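## Task

Fold the towel in half two times, each fold bringing one end onto the other, with edges about aligned and no extra folds. It must lie flat, fully on the table, away from the basket, with no bumps or raised parts. Release it and move the grippers away; it only counts if it stays that way without the robot holding it.

## Robot and tools

Robot: two arms named left_arm and right_arm, each ending in a parallel two-finger gripper. The names do not refer to sides of any picture. Bases: left_arm at (-0.034, +0.360, 0) m, right_arm at (+0.034, -0.342, 0) m, both turned only slightly about z.

Scene frame: origin on the table surface midway between the arms, +x pointing out across the table, +z up, left_arm on the +y side. Reported gripper poses (end_effector_position in metres plus end_effector_quat_wxyz) use this frame, but the printed position can be somewhat wrong, more so at long reach. Gripper frame: fingers extend along the gripper's +z and close along its y. end_effector_position is the point midway between the finger pads, roughly 1 cm behind the fingertips.

execute_actions(actions): actions is a list of actions, run one after another; an empty list only returns state and images. One action lasts 15 control steps of 1/30 s (0.5 s) and is a table of 1 to 15 rows; if fewer than 15, the final row repeats. Each row is a single list of 14 numbers, all in [-1, 1], covering both arms even when one is idle: left_arm dx, dy, dz, rx, ry, rz, opening, then right_arm in the same order. dx to rz are an offset, not a pose: they are measured in that gripper's own axes from its measured pose when the action began (for a call's first action, the pose in the latest result of this scene). Rows do not accumulate; each is relative to that same start. Scale: 1.0 equals 0.6 m for dx, dy, dz and 180 degrees for the rotation; rx, ry, rz form one rotation vector. Opening is absolute, not an offset: +1 is fully open (0.094 m), -1 closed.

Clipping: at each step the commanded pose is limited to 70 mm and 16 degrees from where the gripper actually is, so a large offset may need several actions. When an action ends, the arm keeps going only up to its last clipped pose, so send the remainder next time. The elbow never straightens fully.

move(target, speed, blocking): target is one 14-number row laid out as above; its offsets are counted in gripper axes from the pose in the most recent result that showed one. Each gripper travels a straight line toward its target, both arms finishing together, lasting 0.5 to 10 s (cut off at 10 s). Openings are sent when the move starts. speed is the top path speed in m/s, 0.002 to 0.5, default 0.25; turning rate is capped at double that in rad/s. Paths ignore obstacles and the other arm, and grippers may lag, stray or overshoot speed, mostly near full reach. Faster contact and targets set deeper past a surface press harder. With blocking=false a result comes after 0.5 s while motion continues; before other actions or moves, use wait or stop. The move line reports the ending (done, off_target, moving, held, fault), any limits (paced = pose clipped; held = a check blocked steps, after which the arm may speed up), and each gripper's distance to target. If only one arm is named, the other finished normally.

wait(seconds): 0 to 10; lets time pass with the last commands held, ending early when a running move finishes. stop(): brakes a running move; braking needs distance; fingers continue. zoom_image(camera, region): camera is cam_high, cam_left_wrist or cam_right_wrist (each 504x504); region [x0, y0, x1, y1] in pixels from the top-left, at most 504 by 504. read_manual(section): licence texts only, default "licences". finished_scene(scene): ends the current scene, given its number, irreversibly, and reports success and the next task.

Result lines: each gripper's pose; Hand target (the pose the controller is now steering toward); grip_measured (finger opening on the command scale, possibly off by about 1 mm); Joint positions (the last value is opening in metres); joint torques (noisy, with offsets, nonzero even in free air); step readings after actions, where HELD marks steps partly blocked for that arm; pose unreachable (the clearance check altered or refused a command); FAULT and MOTOR HOT lines. Joint limits (rad): waist -2.618 to 3.054, shoulder 0 to 3.142, elbow 0 to 3.142, wrist pitch and yaw -1.571 to 1.571, wrist roll -2.094 to 2.094.

Sag: arms tend to settle a centimetre or more low, and repeated zero offsets let them drift down. To keep an arm in place, send the offset back to its desired pose in the first call of a reply and zeros afterwards, aiming higher if it still droops; always send the opening it should keep.

Gripping: command an opening below grip_measured; about 0.03 below holds firmly, less holds gently. Thin cloth receives reduced force, and first contact can spike hard.

Avoid: arms striking or pressing one another; anything leaving the table; dropping or slipping the towel; fast impacts and hard pushes into the table. Brief random tugs may act on held or loose items. Heat: holding loads warms motors; a warning appears at 75 °C, at 90 °C that arm halts for 10 s, at 100 °C it goes limp and falls. Finish with the towel resting on its own, grippers open and lifted clear.

Each tool is called after "Emit:" by a JSON object that holds its "api" and its "payload", one argument or row to a line.

## Session

Emit:
{"api": "execute_actions", "payload": {
  "actions": []
}}

Scene clock: 0.00 s.
left_arm: end_effector_position=(+0.3452, +0.3380, +0.4053) grip_measured=+1.000 end_effector_quat_wxyz=(+0.706, +0.016, +0.708, -0.020) | right_arm: end_effector_position=(+0.4110, -0.3026, +0.4116) grip_measured=+1.000 end_effector_quat_wxyz=(+0.712, -0.033, +0.700, +0.038)
Joint positions: left_arm=[-0.012  1.038  1.038 -0.004 -0.017 -0.005  0.094] | right_arm=[-0.016  1.036  1.042  0.011 -0.     0.007  0.094]
Joint velocities: left_arm=[-0.017  0.007 -0.007  0.022 -0.066 -0.007  0.   ] | right_arm=[ 0.007  0.002  0.002 -0.022  0.007  0.066  0.   ]
Joint torques (N m, as the arm reports them, + toward a larger angle): no reading
Hand target (left_arm): +0.342, +0.338, +0.412; +0.711, +0.016, +0.703, -0.021
Hand target (right_arm): +0.409, -0.303, +0.413; +0.712, -0.033, +0.700, +0.038

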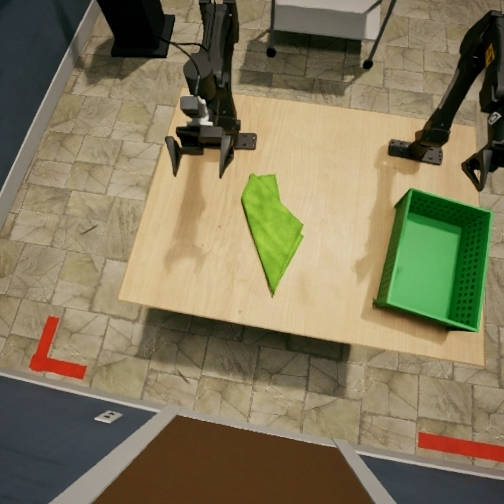

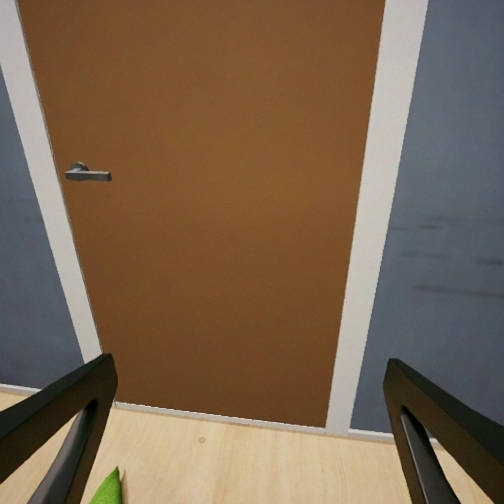

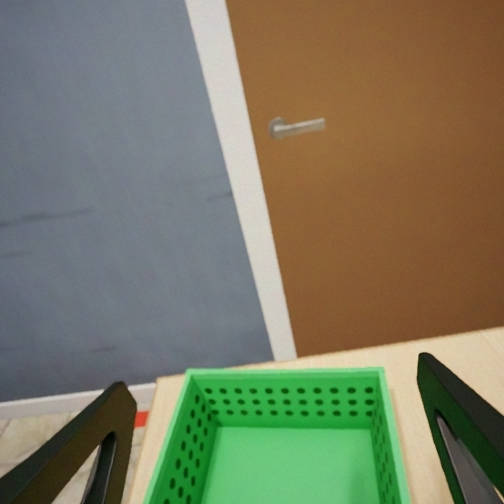

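Emit:
{"api": "zoom_image", "payload": {
  "camera": "cam_high",
  "region": [120, 90, 420, 340]
}}

Emit:
{"api": "move", "payload": {
  "target": [0,0,0,0,0,0,1, 0,0,0,0,0.5,0,1]
}}

Region (120, 90, 420, 340) of cam_high's 504x504 image, scaled by 1.680, with more detail than that image has.

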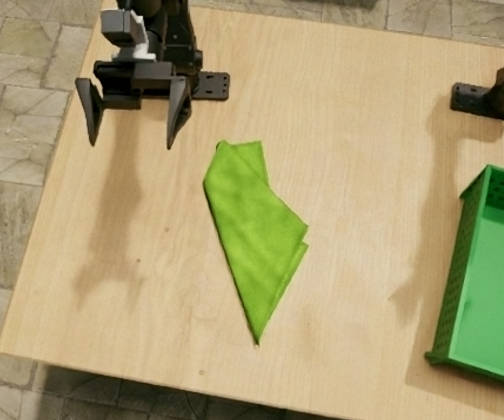

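Scene clock: 10.50 s.
left_arm: end_effector_position=(+0.3452, +0.3380, +0.4053) grip_measured=+1.000 end_effector_quat_wxyz=(+0.706, +0.016, +0.708, -0.020) | right_arm: end_effector_position=(+0.4122, -0.3025, +0.4104) grip_measured=+1.000 end_effector_quat_wxyz=(+0.376, -0.043, +0.925, +0.020)
Joint positions: left_arm=[-0.012  1.038  1.038 -0.004 -0.017 -0.005  0.094] | right_arm=[-0.016  1.749  2.493 -1.542 -0.     0.007  0.094]
Joint velocities: left_arm=[-0.017 -0.017  0.007 -0.037  0.007  0.022  0.   ] | right_arm=[-0.037 -0.017 -0.027 -0.051 -0.037 -0.037  0.   ]
Joint torques (N m, as the arm reports them, + toward a larger angle): left_arm=[ 0.03 -2.26  8.66  1.78  0.01 -0.01] | right_arm=[-0.01 -4.49  6.1   1.17  0.01  0.01]
Hand target (left_arm): +0.345, +0.338, +0.405; +0.706, +0.016, +0.708, -0.020
Hand target (right_arm): +0.413, -0.302, +0.411; +0.375, -0.043, +0.926, +0.020
Off the commanded pose (left_arm): 0.000 m, 0 deg.
Off the commanded pose (right_arm): 0.002 m, 43 deg; orientation clipped at the last step of the last action.
joint sent to its limit (right arm) — the command would take joint 4 (wrist pitch) past its lower limit, so that joint was sent only as far as its limit.
move: off_target (right_arm); limits=paced

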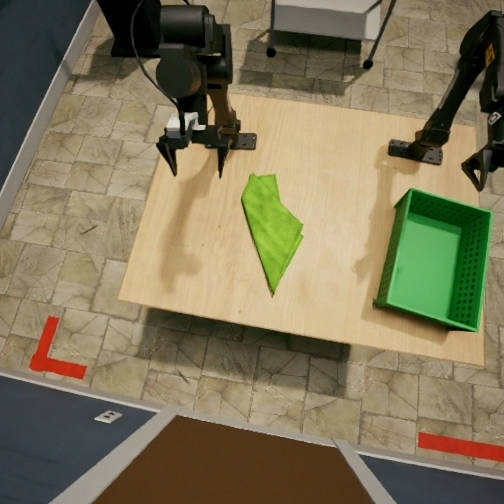

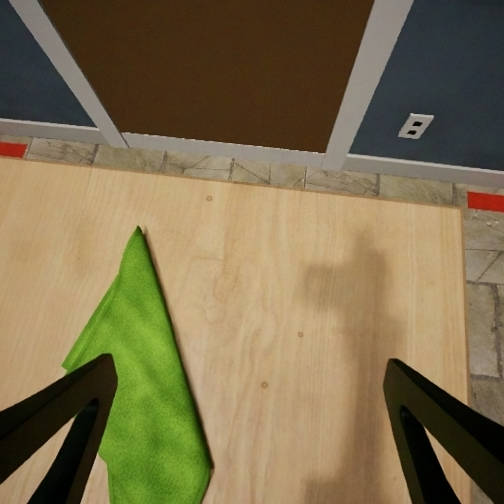

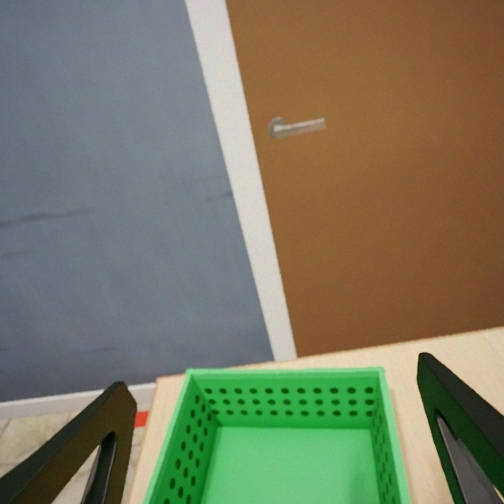

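Emit:
{"api": "move", "payload": {
  "target": [0,0,0,0,0,0,1, 0.49,0.42,0.245,0,0.244,0,1]
}}

Scene clock: 23.77 s.
left_arm: end_effector_position=(+0.3452, +0.3380, +0.4053) grip_measured=+1.000 end_effector_quat_wxyz=(+0.706, +0.016, +0.708, -0.020) | right_arm: end_effector_position=(+0.2789, -0.0632, +0.1043) grip_measured=+1.000 end_effector_quat_wxyz=(+0.004, -0.048, +0.999, +0.005)
Joint positions: left_arm=[-0.012  1.038  1.038 -0.004 -0.017 -0.005  0.094] | right_arm=[ 0.73   1.941  1.653 -1.269 -0.001  0.75   0.094]
Joint velocities: left_arm=[ 0.012 -0.012 -0.002  0.081 -0.022 -0.007  0.   ] | right_arm=[-0.017 -0.007  0.012 -0.007  0.022 -0.022  0.   ]
Joint torques (N m, as the arm reports them, + toward a larger angle): left_arm=[-0.1  -2.28  8.65  1.79  0.01 -0.02] | right_arm=[ 0.26 -8.21  4.58  0.27 -0.09  0.1 ]
Hand target (left_arm): +0.345, +0.338, +0.405; +0.706, +0.016, +0.708, -0.020
Hand target (right_arm): +0.276, -0.062, +0.100; -0.000, -0.047, +0.999, +0.006
Off the commanded pose (left_arm): 0.000 m, 0 deg.
Off the commanded pose (right_arm): 0.004 m, 0 deg.
move: done

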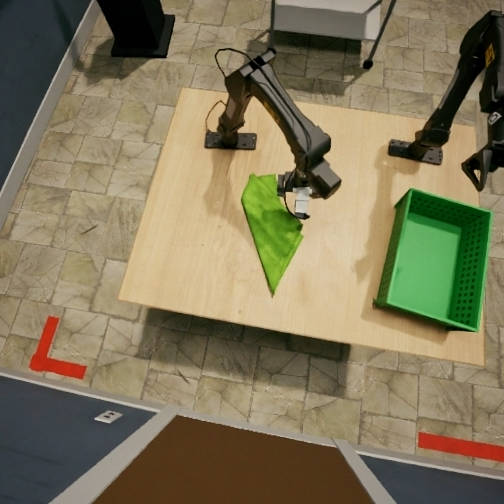

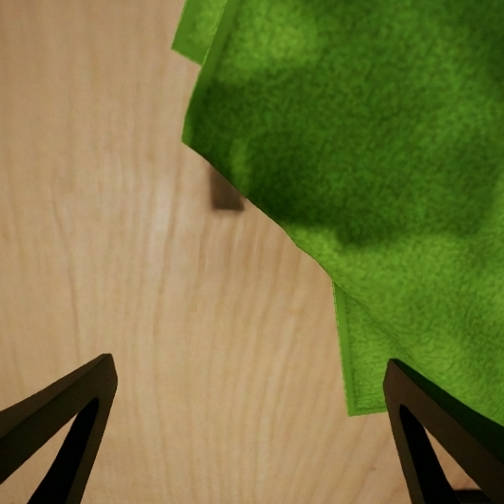

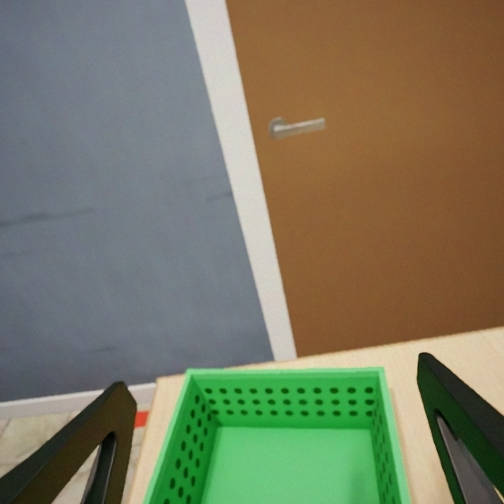

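Emit:
{"api": "move", "payload": {
  "target": [0,0,0,0,0,0,1, -0.2,0.06,0.1,0,0,0,0]
}}

Scene clock: 36.93 s.
left_arm: end_effector_position=(+0.3452, +0.3380, +0.4053) grip_measured=+1.000 end_effector_quat_wxyz=(+0.706, +0.016, +0.708, -0.020) | right_arm: end_effector_position=(+0.3912, -0.0144, +0.0453) grip_measured=+0.003 end_effector_quat_wxyz=(+0.005, -0.048, +0.999, +0.005)
Joint positions: left_arm=[-0.012  1.038  1.038 -0.004 -0.017 -0.005  0.094] | right_arm=[ 0.623  2.483  2.297 -1.37  -0.002  0.643  0.047]
Joint velocities: left_arm=[-0.002  0.002 -0.017 -0.007 -0.066  0.007  0.   ] | right_arm=[-0.007  0.007 -0.022 -0.066  0.066 -0.022  0.001]
Joint torques (N m, as the arm reports them, + toward a larger angle): left_arm=[ 0.02 -2.22  8.67  1.8   0.    0.  ] | right_arm=[ -0.37 -10.82   7.63   0.08   0.02  -0.02]
Hand target (left_arm): +0.345, +0.338, +0.405; +0.706, +0.016, +0.708, -0.020
Hand target (right_arm): +0.395, -0.015, +0.045; +0.005, -0.048, +0.999, +0.005
Off the commanded pose (left_arm): 0.000 m, 0 deg.
Off the commanded pose (right_arm): 0.004 m, 0 deg.
move: done

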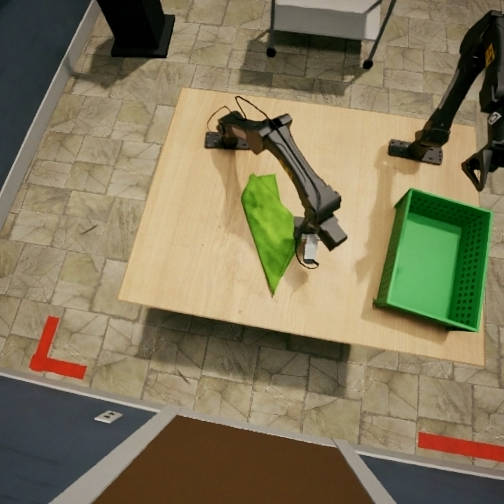

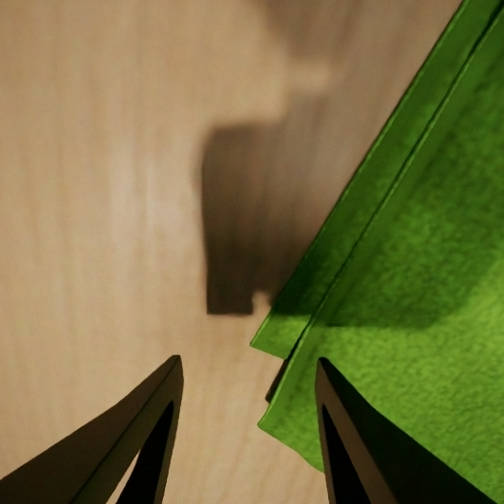

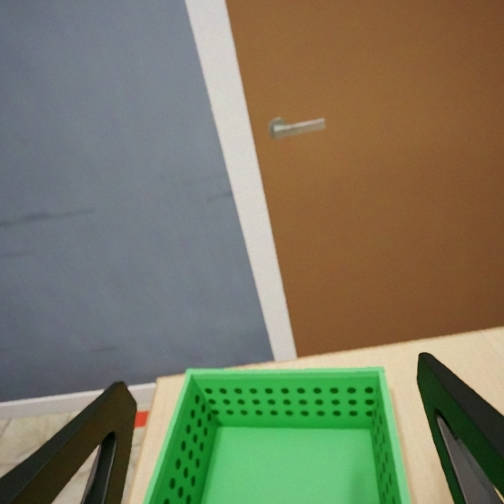

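Emit:
{"api": "move", "payload": {
  "target": [0,0,0,0,0,0,1, 0.075,-0.035,0.04,0,0,0,0],
  "speed": 0.1
}}

Scene clock: 42.47 s.
left_arm: end_effector_position=(+0.3452, +0.3380, +0.4053) grip_measured=+1.000 end_effector_quat_wxyz=(+0.706, +0.016, +0.708, -0.020) | right_arm: end_effector_position=(+0.3508, -0.0449, +0.0203) grip_measured=+0.003 end_effector_quat_wxyz=(-0.004, -0.045, +0.999, -0.002)
Joint positions: left_arm=[-0.012  1.038  1.038 -0.004 -0.017 -0.005  0.094] | right_arm=[ 0.633  2.268  1.818 -1.13  -0.002  0.66   0.047]
Joint velocities: left_arm=[ 0.002  0.002 -0.007 -0.066  0.007 -0.037  0.   ] | right_arm=[ 0.007 -0.002 -0.002  0.037 -0.037  0.022  0.001]
Joint torques (N m, as the arm reports them, + toward a larger angle): left_arm=[-0.06 -2.25  8.72  1.78  0.01 -0.04] | right_arm=[  0.89 -11.71   3.48   0.45  -0.03   0.06]
Hand target (left_arm): +0.345, +0.338, +0.405; +0.706, +0.016, +0.708, -0.020
Hand target (right_arm): +0.348, -0.040, +0.021; +0.005, -0.048, +0.999, +0.005
Off the commanded pose (left_arm): 0.000 m, 0 deg.
Off the commanded pose (right_arm): 0.006 m, 1 deg.
move: done

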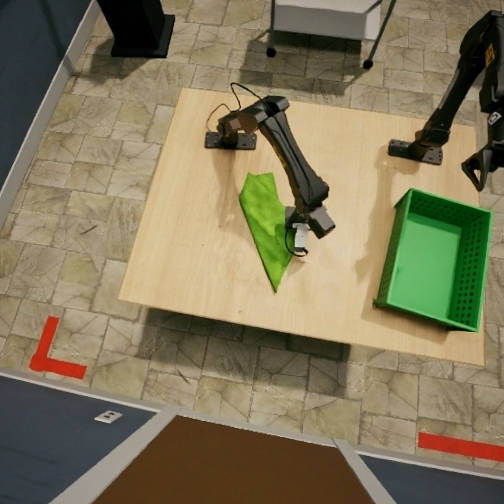

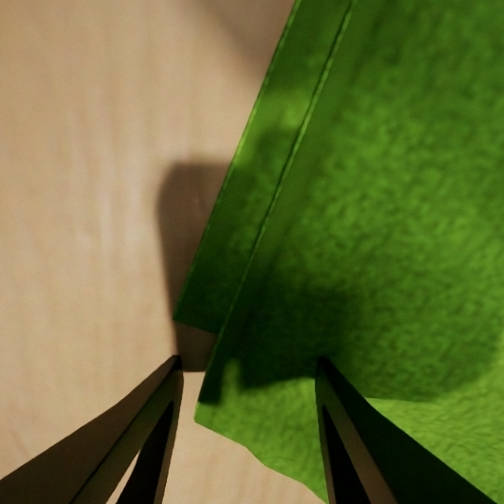

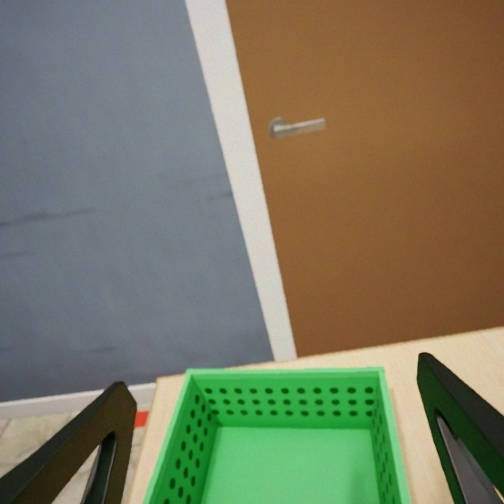

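Emit:
{"api": "move", "payload": {
  "target": [0,0,0,0,0,0,1, 0.02,0,-0.03,0,0,0,0],
  "speed": 0.1
}}

Emit:
{"api": "move", "payload": {
  "target": [0,0,0,0,0,0,1, 0.005,0,0.032,0,0,0,0],
  "speed": 0.05
}}

Emit:
{"api": "move", "payload": {
  "target": [0,0,0,0,0,0,1, 0,0,0,0,0,0,-1]
}}

Emit:
{"api": "move", "payload": {
  "target": [0,0,0,0,0,0,1, 0,-0.05,-0.12,0,0,0,-1],
  "speed": 0.1
}}

Scene clock: 49.27 s.
left_arm: end_effector_position=(+0.3452, +0.3380, +0.4053) grip_measured=+1.000 end_effector_quat_wxyz=(+0.706, +0.016, +0.708, -0.020) | right_arm: end_effector_position=(+0.3482, -0.0473, +0.0328) grip_measured=+0.003 end_effector_quat_wxyz=(-0.002, -0.039, +0.999, -0.001)
Joint positions: left_arm=[-0.012  1.038  1.038 -0.004 -0.017 -0.005  0.094] | right_arm=[ 0.633  2.237  1.818 -1.156 -0.002  0.671  0.047]
Joint velocities: left_arm=[-0.012 -0.007 -0.017 -0.051 -0.066 -0.066  0.   ] | right_arm=[ 0.007 -0.017  0.027 -0.037  0.022 -0.007  0.   ]
Joint torques (N m, as the arm reports them, + toward a larger angle): left_arm=[-0.05 -2.25  8.74  1.8   0.   -0.03] | right_arm=[  1.17 -11.94   4.27   0.04   0.01   0.08]
Hand target (left_arm): +0.345, +0.338, +0.405; +0.706, +0.016, +0.708, -0.020
Hand target (right_arm): +0.339, -0.046, +0.038; -0.004, -0.045, +0.999, -0.002
Off the commanded pose (left_arm): 0.000 m, 0 deg.
Off the commanded pose (right_arm): 0.011 m, 1 deg.
move: off_target (right_arm)

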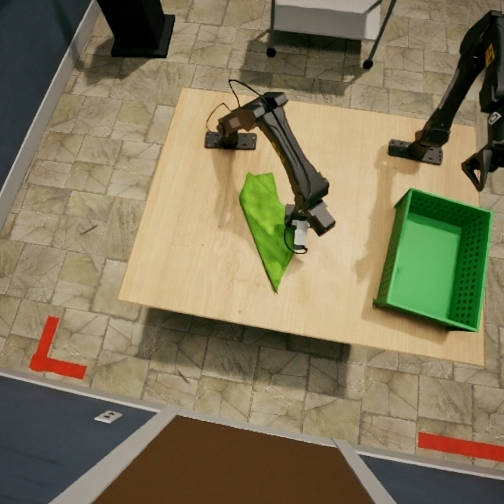

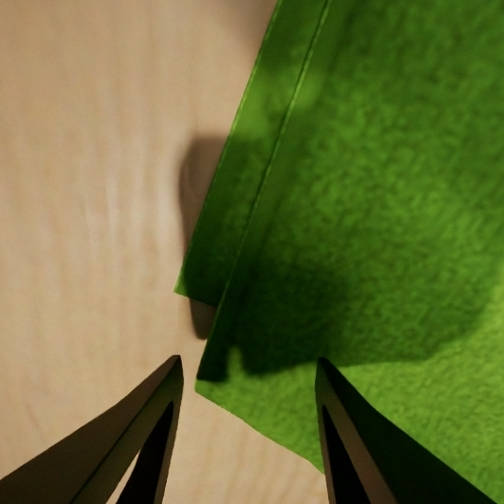

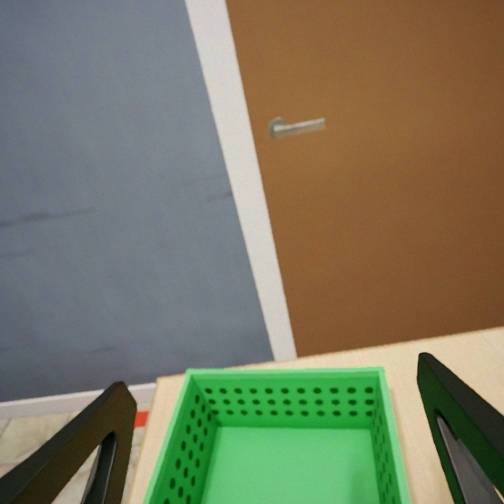

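Scene clock: 50.00 s.
left_arm: end_effector_position=(+0.3452, +0.3380, +0.4053) grip_measured=+1.000 end_effector_quat_wxyz=(+0.706, +0.016, +0.708, -0.020) | right_arm: end_effector_position=(+0.3483, -0.0472, +0.0217) grip_measured=+0.003 end_effector_quat_wxyz=(+0.002, -0.039, +0.999, +0.003)
Joint positions: left_arm=[-0.012  1.038  1.038 -0.004 -0.017 -0.005  0.094] | right_arm=[ 0.633  2.237  1.773 -1.101 -0.002  0.671  0.047]
Joint velocities: left_arm=[-0.012 -0.007 -0.007 -0.022 -0.066 -0.066  0.   ] | right_arm=[ 0.002  0.007  0.007  0.037  0.007 -0.007  0.001]
Joint torques (N m, as the arm reports them, + toward a larger angle): left_arm=[-0.09 -2.31  8.68  1.79  0.02  0.01] | right_arm=[ 0.28 -9.99  3.68  0.34  0.02  0.08]
Hand target (left_arm): +0.345, +0.338, +0.405; +0.706, +0.016, +0.708, -0.020
Hand target (right_arm): +0.345, -0.048, +0.014; -0.002, -0.039, +0.999, -0.001
Off the commanded pose (left_arm): 0.000 m, 0 deg.
Off the commanded pose (right_arm): 0.009 m, 1 deg.
move: done

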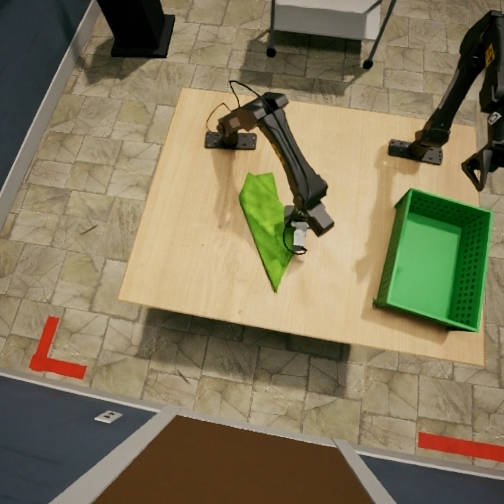

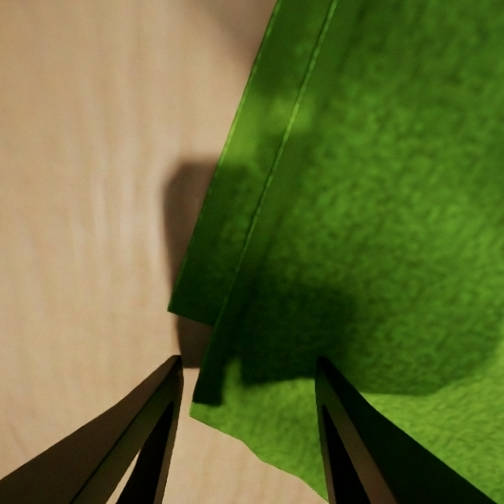

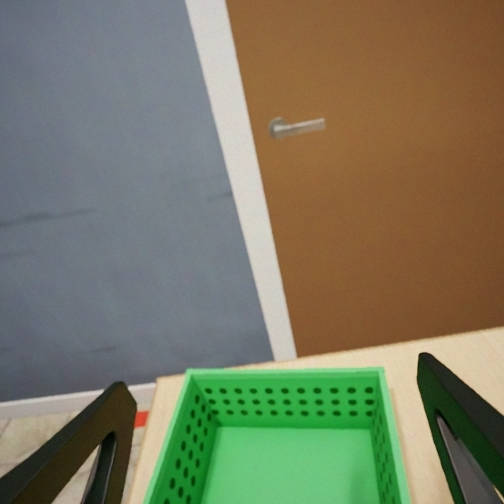

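Scene clock: 50.50 s.
left_arm: end_effector_position=(+0.3452, +0.3380, +0.4053) grip_measured=+1.000 end_effector_quat_wxyz=(+0.706, +0.016, +0.708, -0.020) | right_arm: end_effector_position=(+0.3483, -0.0472, +0.0217) grip_measured=-0.969 end_effector_quat_wxyz=(+0.002, -0.039, +0.999, +0.003)
Joint positions: left_arm=[-0.012  1.038  1.038 -0.004 -0.017 -0.005  0.094] | right_arm=[ 0.633  2.237  1.773 -1.101 -0.002  0.671  0.001]
Joint velocities: left_arm=[ 0.012  0.002  0.007 -0.007 -0.154 -0.022  0.   ] | right_arm=[-0.002 -0.007 -0.017 -0.022  0.051  0.022  0.001]
Joint torques (N m, as the arm reports them, + toward a larger angle): left_arm=[-0.11 -2.23  8.71  1.76  0.02 -0.01] | right_arm=[  0.05 -10.42   5.22   0.16   0.     0.02]
Hand target (left_arm): +0.345, +0.338, +0.405; +0.706, +0.016, +0.708, -0.020
Hand target (right_arm): +0.348, -0.047, +0.022; +0.002, -0.039, +0.999, +0.003
Off the commanded pose (left_arm): 0.000 m, 0 deg.
Off the commanded pose (right_arm): 0.000 m, 0 deg.
move: done

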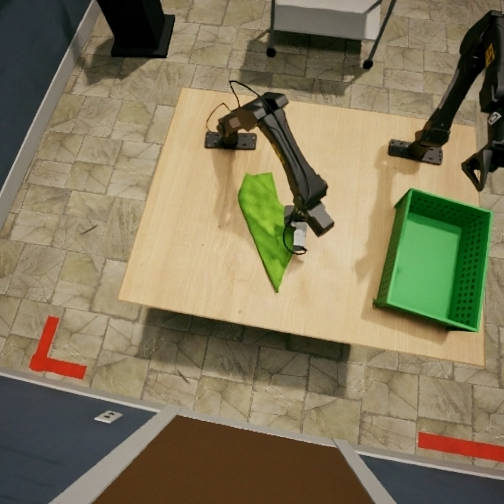

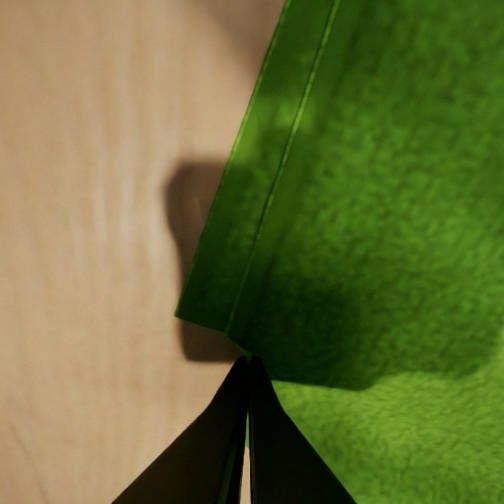

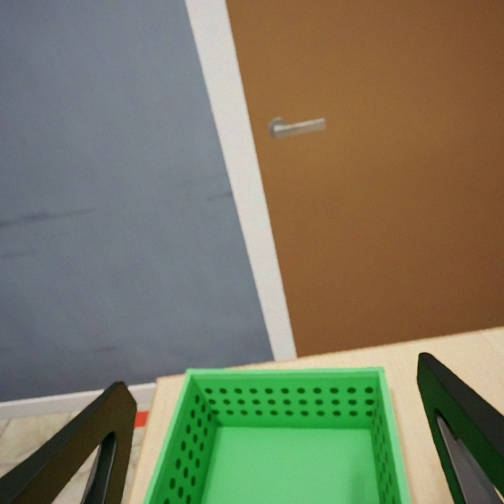

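Scene clock: 51.83 s.
left_arm: end_effector_position=(+0.3452, +0.3380, +0.4053) grip_measured=+1.000 end_effector_quat_wxyz=(+0.706, +0.016, +0.708, -0.020) | right_arm: end_effector_position=(+0.3452, -0.0765, +0.0791) grip_measured=-0.969 end_effector_quat_wxyz=(-0.011, -0.042, +0.999, -0.007)
Joint positions: left_arm=[-0.012  1.038  1.038 -0.004 -0.017 -0.005  0.094] | right_arm=[ 0.586  2.144  1.852 -1.304 -0.002  0.619  0.001]
Joint velocities: left_arm=[-0.012 -0.007 -0.002  0.022 -0.066 -0.051  0.   ] | right_arm=[ 0.012  0.007 -0.012 -0.037 -0.022 -0.007  0.001]
Joint torques (N m, as the arm reports them, + toward a larger angle): left_arm=[-0.1  -2.28  8.74  1.79  0.03 -0.01] | right_arm=[ -0.66 -11.12   7.29  -0.02   0.02  -0.05]
Hand target (left_arm): +0.345, +0.338, +0.405; +0.706, +0.016, +0.708, -0.020
Hand target (right_arm): +0.351, -0.077, +0.093; +0.002, -0.039, +0.999, +0.002
Off the commanded pose (left_arm): 0.000 m, 0 deg.
Off the commanded pose (right_arm): 0.015 m, 2 deg.
move: off_target (right_arm)

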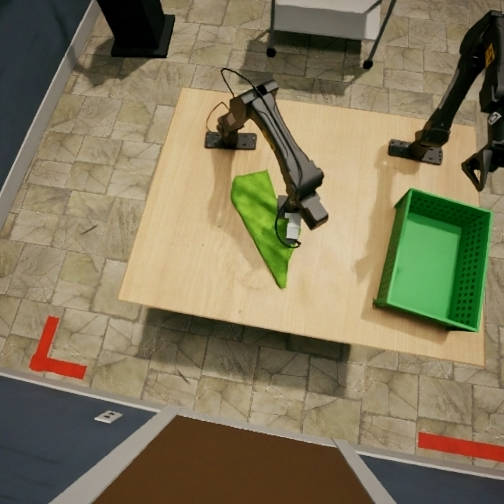

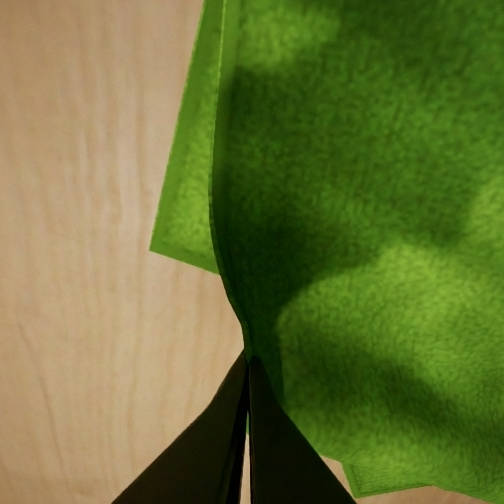

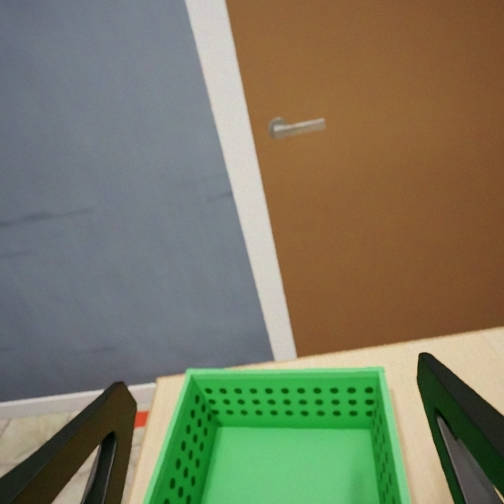

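Emit:
{"api": "move", "payload": {
  "target": [0,0,0,0,0,0,1, -0.1,-0.14,-0.14,0,0,0,-1],
  "speed": 0.12
}}

Emit:
{"api": "move", "payload": {
  "target": [0,0,0,0,0,0,1, -0.1,-0.2,0.16,0,0,0,-1],
  "speed": 0.12
}}

Emit:
{"api": "move", "payload": {
  "target": [0,0,0,0,0,0,1, 0,0,0,0,0,0,0.2]
}}

Emit:
{"api": "move", "payload": {
  "target": [0,0,0,0,0,0,1, 0.35,-0.2,-0.3,0,0,0,0.2]
}}

Scene clock: 65.53 s.
left_arm: end_effector_position=(+0.3452, +0.3380, +0.4053) grip_measured=+1.000 end_effector_quat_wxyz=(+0.706, +0.016, +0.708, -0.020) | right_arm: end_effector_position=(+0.4114, -0.1515, +0.1525) grip_measured=-0.969 end_effector_quat_wxyz=(+0.018, -0.039, +0.999, +0.009)
Joint positions: left_arm=[-0.012  1.038  1.038 -0.004 -0.017 -0.005  0.094] | right_arm=[ 0.347  2.169  2.185 -1.547 -0.002  0.386  0.001]
Joint velocities: left_arm=[ 0.002  0.007 -0.007 -0.051 -0.007  0.007  0.   ] | right_arm=[ 0.002 -0.002 -0.012 -0.051  0.007  0.007  0.   ]
Joint torques (N m, as the arm reports them, + toward a larger angle): left_arm=[-0.04 -2.26  8.69  1.76  0.01  0.01] | right_arm=[ -0.23 -10.36   7.4    0.13   0.1    0.01]
Hand target (left_arm): +0.345, +0.338, +0.405; +0.706, +0.016, +0.708, -0.020
Hand target (right_arm): +0.415, -0.153, +0.163; +0.031, -0.041, +0.999, +0.010
Off the commanded pose (left_arm): 0.000 m, 0 deg.
Off the commanded pose (right_arm): 0.011 m, 4 deg.
joint sent to its limit (right arm) — the command would take joint 4 (wrist pitch) past its lower limit, so that joint was sent only as far as its limit.
move: off_target (right_arm)

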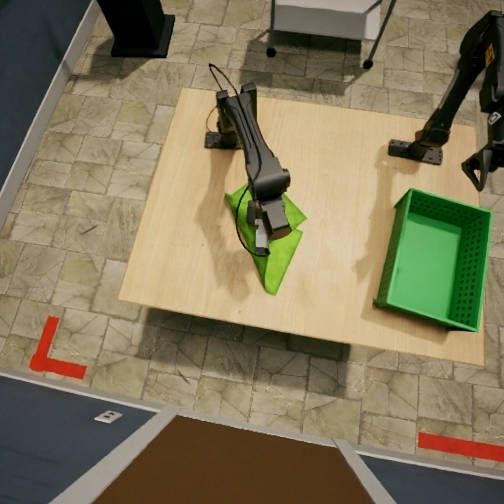

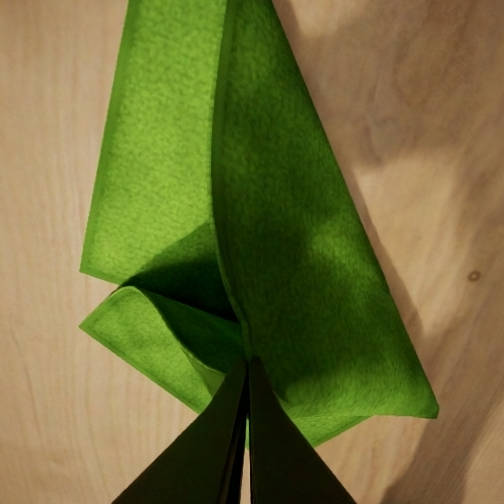

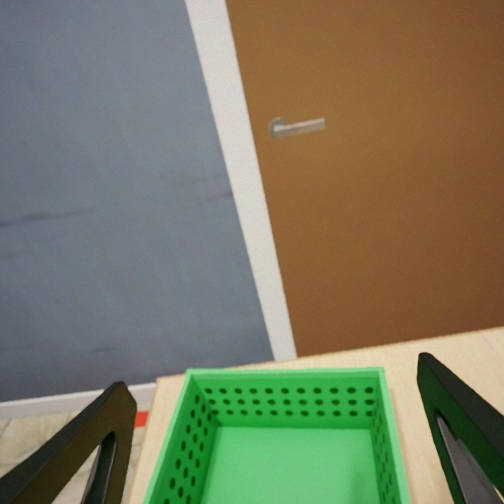

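Scene clock: 67.30 s.
left_arm: end_effector_position=(+0.3452, +0.3380, +0.4053) grip_measured=+1.000 end_effector_quat_wxyz=(+0.706, +0.016, +0.708, -0.020) | right_arm: end_effector_position=(+0.4838, -0.2646, +0.0654) grip_measured=-0.969 end_effector_quat_wxyz=(+0.024, -0.037, +0.999, +0.004)
Joint positions: left_arm=[-0.012  1.038  1.038 -0.004 -0.017 -0.005  0.094] | right_arm=[ 0.05   2.28   2.018 -1.26  -0.002  0.093  0.001]
Joint velocities: left_arm=[-0.032 -0.007  0.007 -0.007  0.037 -0.022  0.   ] | right_arm=[-0.017  0.002 -0.007  0.081 -0.051 -0.022  0.   ]
Joint torques (N m, as the arm reports them, + toward a larger angle): left_arm=[-0.02 -2.22  8.58  1.77  0.   -0.02] | right_arm=[-0.2  -9.82  4.75  0.37 -0.03 -0.03]
Hand target (left_arm): +0.345, +0.338, +0.405; +0.706, +0.016, +0.708, -0.020
Hand target (right_arm): +0.484, -0.265, +0.057; +0.018, -0.039, +0.999, +0.006
Off the commanded pose (left_arm): 0.000 m, 0 deg.
Off the commanded pose (right_arm): 0.009 m, 1 deg.
move: done

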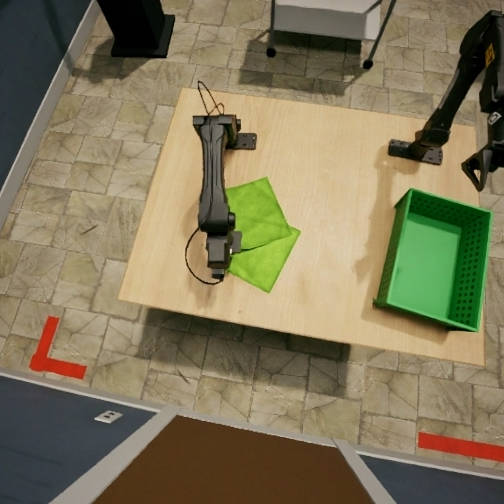

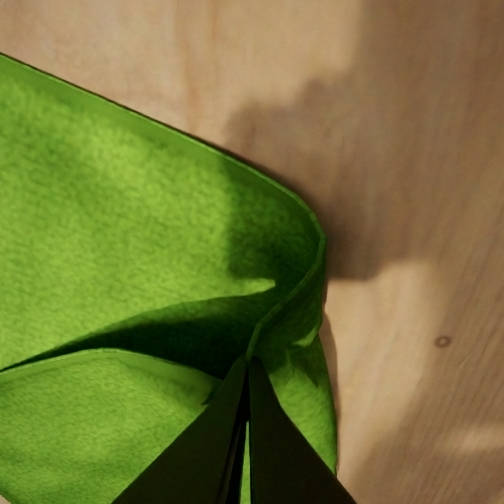

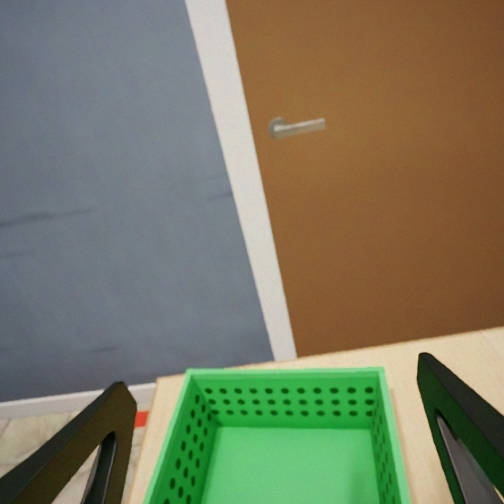

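Scene clock: 67.80 s.
left_arm: end_effector_position=(+0.3452, +0.3380, +0.4053) grip_measured=+1.000 end_effector_quat_wxyz=(+0.706, +0.016, +0.708, -0.020) | right_arm: end_effector_position=(+0.4838, -0.2646, +0.0654) grip_measured=+0.197 end_effector_quat_wxyz=(+0.024, -0.037, +0.999, +0.004)
Joint positions: left_arm=[-0.012  1.038  1.038 -0.004 -0.017 -0.005  0.094] | right_arm=[ 0.05   2.28   2.018 -1.26  -0.002  0.093  0.056]
Joint velocities: left_arm=[-0.002  0.002  0.007  0.037 -0.066 -0.022  0.   ] | right_arm=[-0.012 -0.007  0.012 -0.022  0.066 -0.007 -0.002]
Joint torques (N m, as the arm reports them, + toward a larger angle): left_arm=[-0.01 -2.28  8.53  1.78  0.02 -0.03] | right_arm=[  0.1  -10.91   5.45   0.25  -0.01   0.02]
Hand target (left_arm): +0.345, +0.338, +0.405; +0.706, +0.016, +0.708, -0.020
Hand target (right_arm): +0.484, -0.265, +0.065; +0.024, -0.037, +0.999, +0.004
Off the commanded pose (left_arm): 0.000 m, 0 deg.
Off the commanded pose (right_arm): 0.000 m, 0 deg.
move: done

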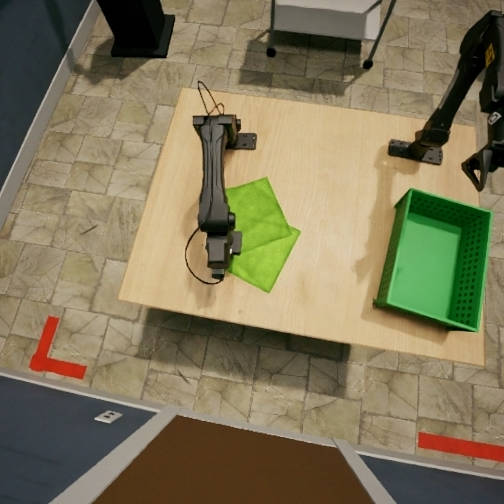

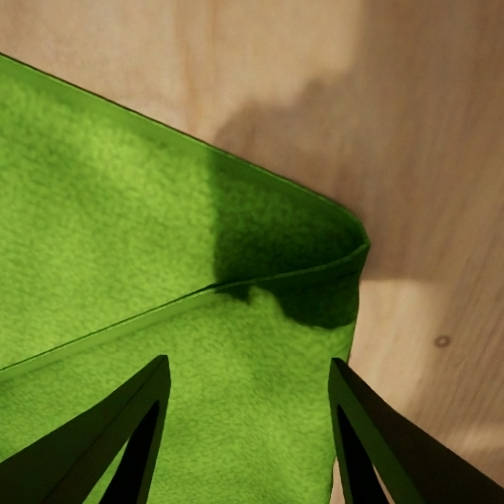

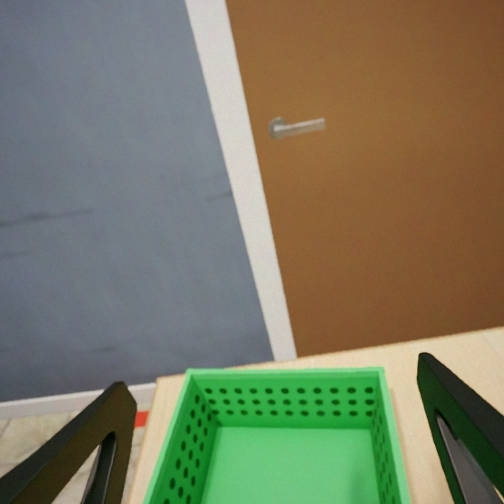

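Scene clock: 69.63 s.
left_arm: end_effector_position=(+0.3452, +0.3380, +0.4053) grip_measured=+1.000 end_effector_quat_wxyz=(+0.706, +0.016, +0.708, -0.020) | right_arm: end_effector_position=(+0.2832, -0.4042, +0.2398) grip_measured=+0.197 end_effector_quat_wxyz=(+0.098, -0.036, +0.994, -0.027)
Joint positions: left_arm=[-0.012  1.038  1.038 -0.004 -0.017 -0.005  0.094] | right_arm=[-0.369  1.407  1.592 -1.552 -0.004 -0.325  0.056]
Joint velocities: left_arm=[-0.002  0.007 -0.012 -0.022  0.007 -0.022  0.   ] | right_arm=[-0.012 -0.002 -0.012  0.081 -0.037 -0.037 -0.001]
Joint torques (N m, as the arm reports them, + toward a larger angle): left_arm=[-0.07 -2.32  8.75  1.76  0.   -0.01] | right_arm=[-0.58 -4.42  3.56  0.49 -0.1  -0.03]
Hand target (left_arm): +0.345, +0.338, +0.405; +0.706, +0.016, +0.708, -0.020
Hand target (right_arm): +0.278, -0.403, +0.236; +0.090, -0.036, +0.995, -0.020
Off the commanded pose (left_arm): 0.000 m, 0 deg.
Off the commanded pose (right_arm): 0.010 m, 9 deg.
joint sent to its limit (right arm) — the command would take joint 4 (wrist pitch) past its lower limit, so that joint was sent only as far as its limit.
move: off_target (right_arm)

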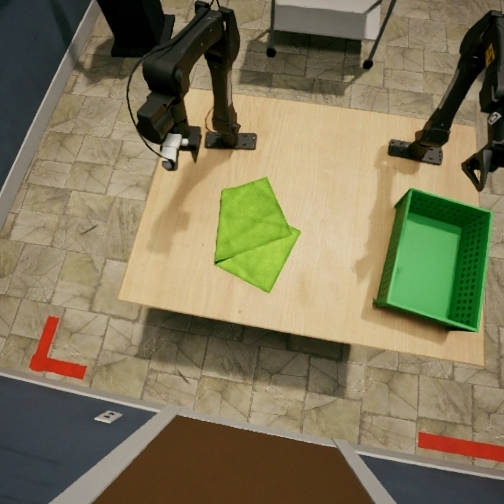

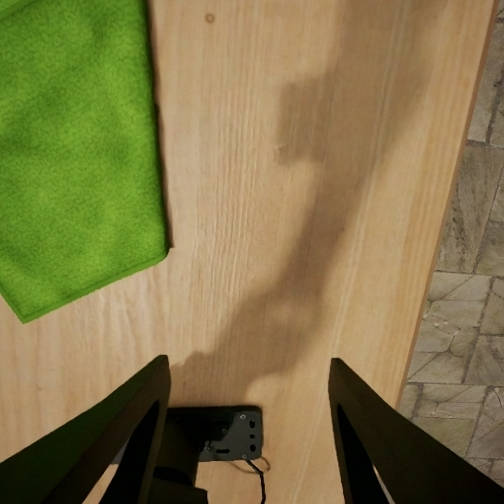

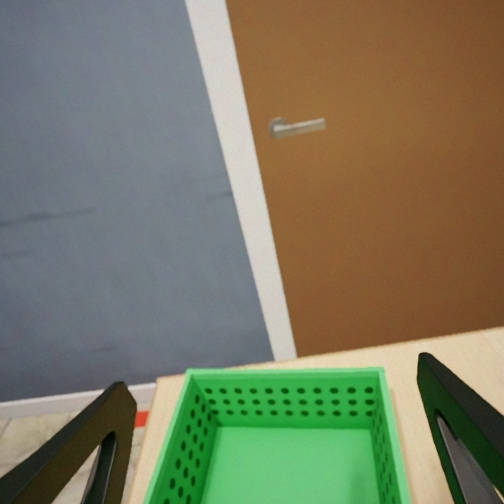

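Emit:
{"api": "move", "payload": {
  "target": [0,0,0,0,0,0,1, -0.135,0.41,0.33,0,0.062,0,1]
}}

Emit:
{"api": "move", "payload": {
  "target": [0,0,0,0,0,0,1, 0,0,0,0,0,0.22,1],
  "speed": 0.4
}}

Scene clock: 91.80 s.
left_arm: end_effector_position=(+0.3452, +0.3380, +0.4053) grip_measured=+1.000 end_effector_quat_wxyz=(+0.706, +0.016, +0.708, -0.020) | right_arm: end_effector_position=(+0.3745, -0.1655, +0.0429) grip_measured=+1.000 end_effector_quat_wxyz=(-0.009, -0.036, +0.999, -0.031)
Joint positions: left_arm=[-0.012  1.038  1.038 -0.004 -0.017 -0.005  0.094] | right_arm=[ 0.381  2.079  1.605 -1.14   0.048  0.427  0.094]
Joint velocities: left_arm=[-0.022  0.012  0.012  0.022 -0.051 -0.051  0.   ] | right_arm=[-0.007 -0.012 -0.002 -0.066 -0.022 -0.022  0.   ]
Joint torques (N m, as the arm reports them, + toward a larger angle): left_arm=[-0.07 -2.19  8.72  1.79  0.01 -0.01] | right_arm=[ 0.2  -8.63  7.27  0.09  0.    0.06]
Hand target (left_arm): +0.345, +0.338, +0.405; +0.706, +0.016, +0.708, -0.020
Hand target (right_arm): +0.381, -0.160, +0.047; +0.000, -0.033, +0.999, -0.025
Off the commanded pose (left_arm): 0.000 m, 0 deg.
Off the commanded pose (right_arm): 0.012 m, 1 deg.
move: off_target (right_arm)

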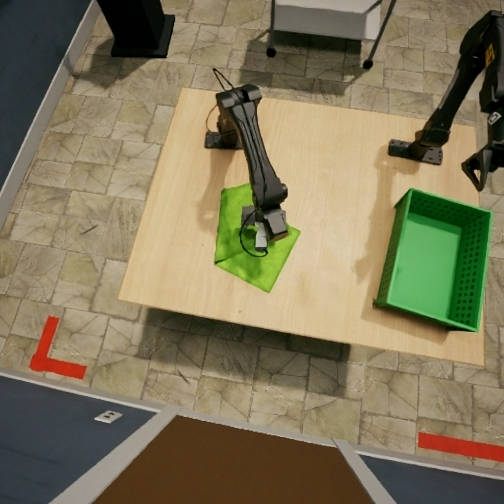

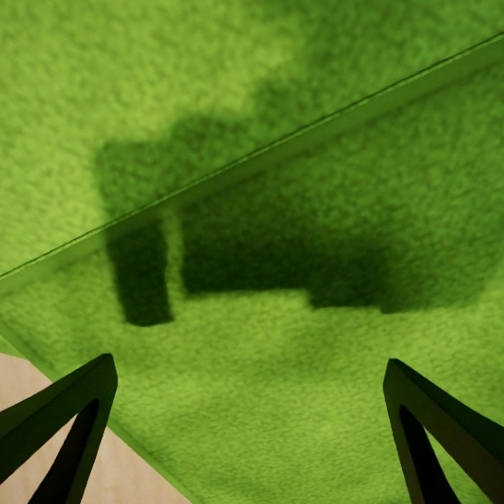

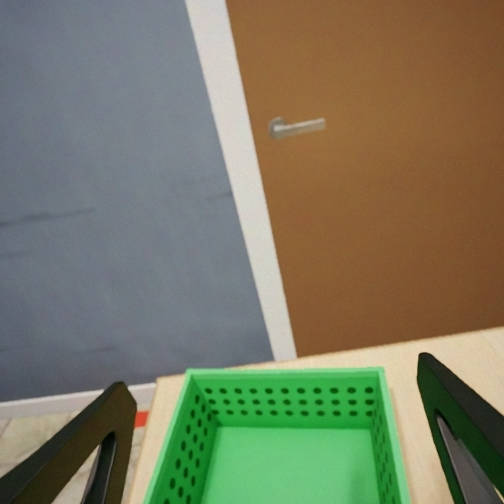

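Scene clock: 93.33 s.
left_arm: end_effector_position=(+0.3452, +0.3380, +0.4053) grip_measured=+1.000 end_effector_quat_wxyz=(+0.706, +0.016, +0.708, -0.020) | right_arm: end_effector_position=(+0.3745, -0.1655, +0.0429) grip_measured=+1.000 end_effector_quat_wxyz=(+0.002, +0.301, +0.953, -0.032)
Joint positions: left_arm=[-0.012  1.038  1.038 -0.004 -0.017 -0.005  0.094] | right_arm=[ 0.381  2.079  1.605 -1.14   0.048  1.109  0.094]
Joint velocities: left_arm=[ 0.012 -0.012 -0.007  0.051 -0.051 -0.066  0.   ] | right_arm=[ 0.007 -0.012  0.002  0.007  0.007 -0.022  0.   ]
Joint torques (N m, as the arm reports them, + toward a larger angle): left_arm=[ 0.03 -2.24  8.66  1.77  0.03 -0.01] | right_arm=[-0.08 -9.3   5.15  0.1   0.02  0.09]
Hand target (left_arm): +0.345, +0.338, +0.405; +0.706, +0.016, +0.708, -0.020
Hand target (right_arm): +0.374, -0.166, +0.043; +0.002, +0.305, +0.952, -0.032
Off the commanded pose (left_arm): 0.000 m, 0 deg.
Off the commanded pose (right_arm): 0.000 m, 0 deg.
move: done

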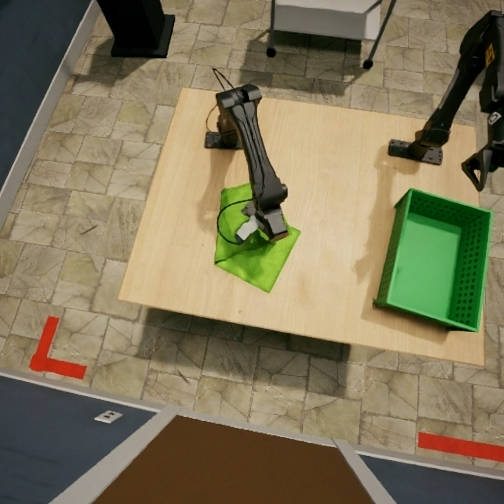

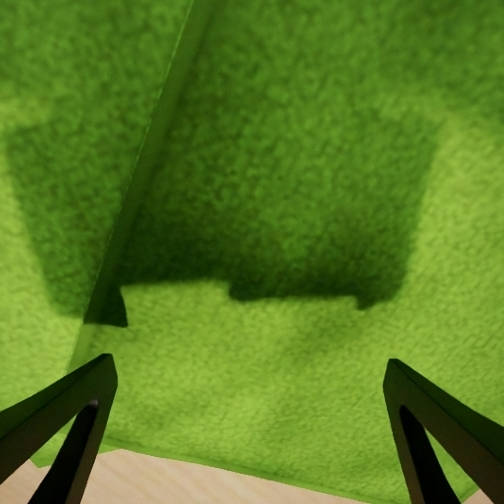

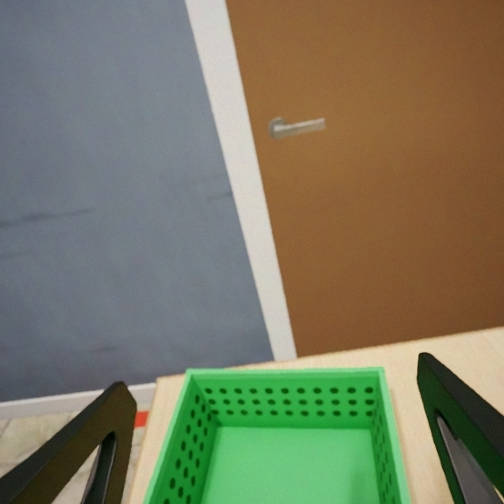

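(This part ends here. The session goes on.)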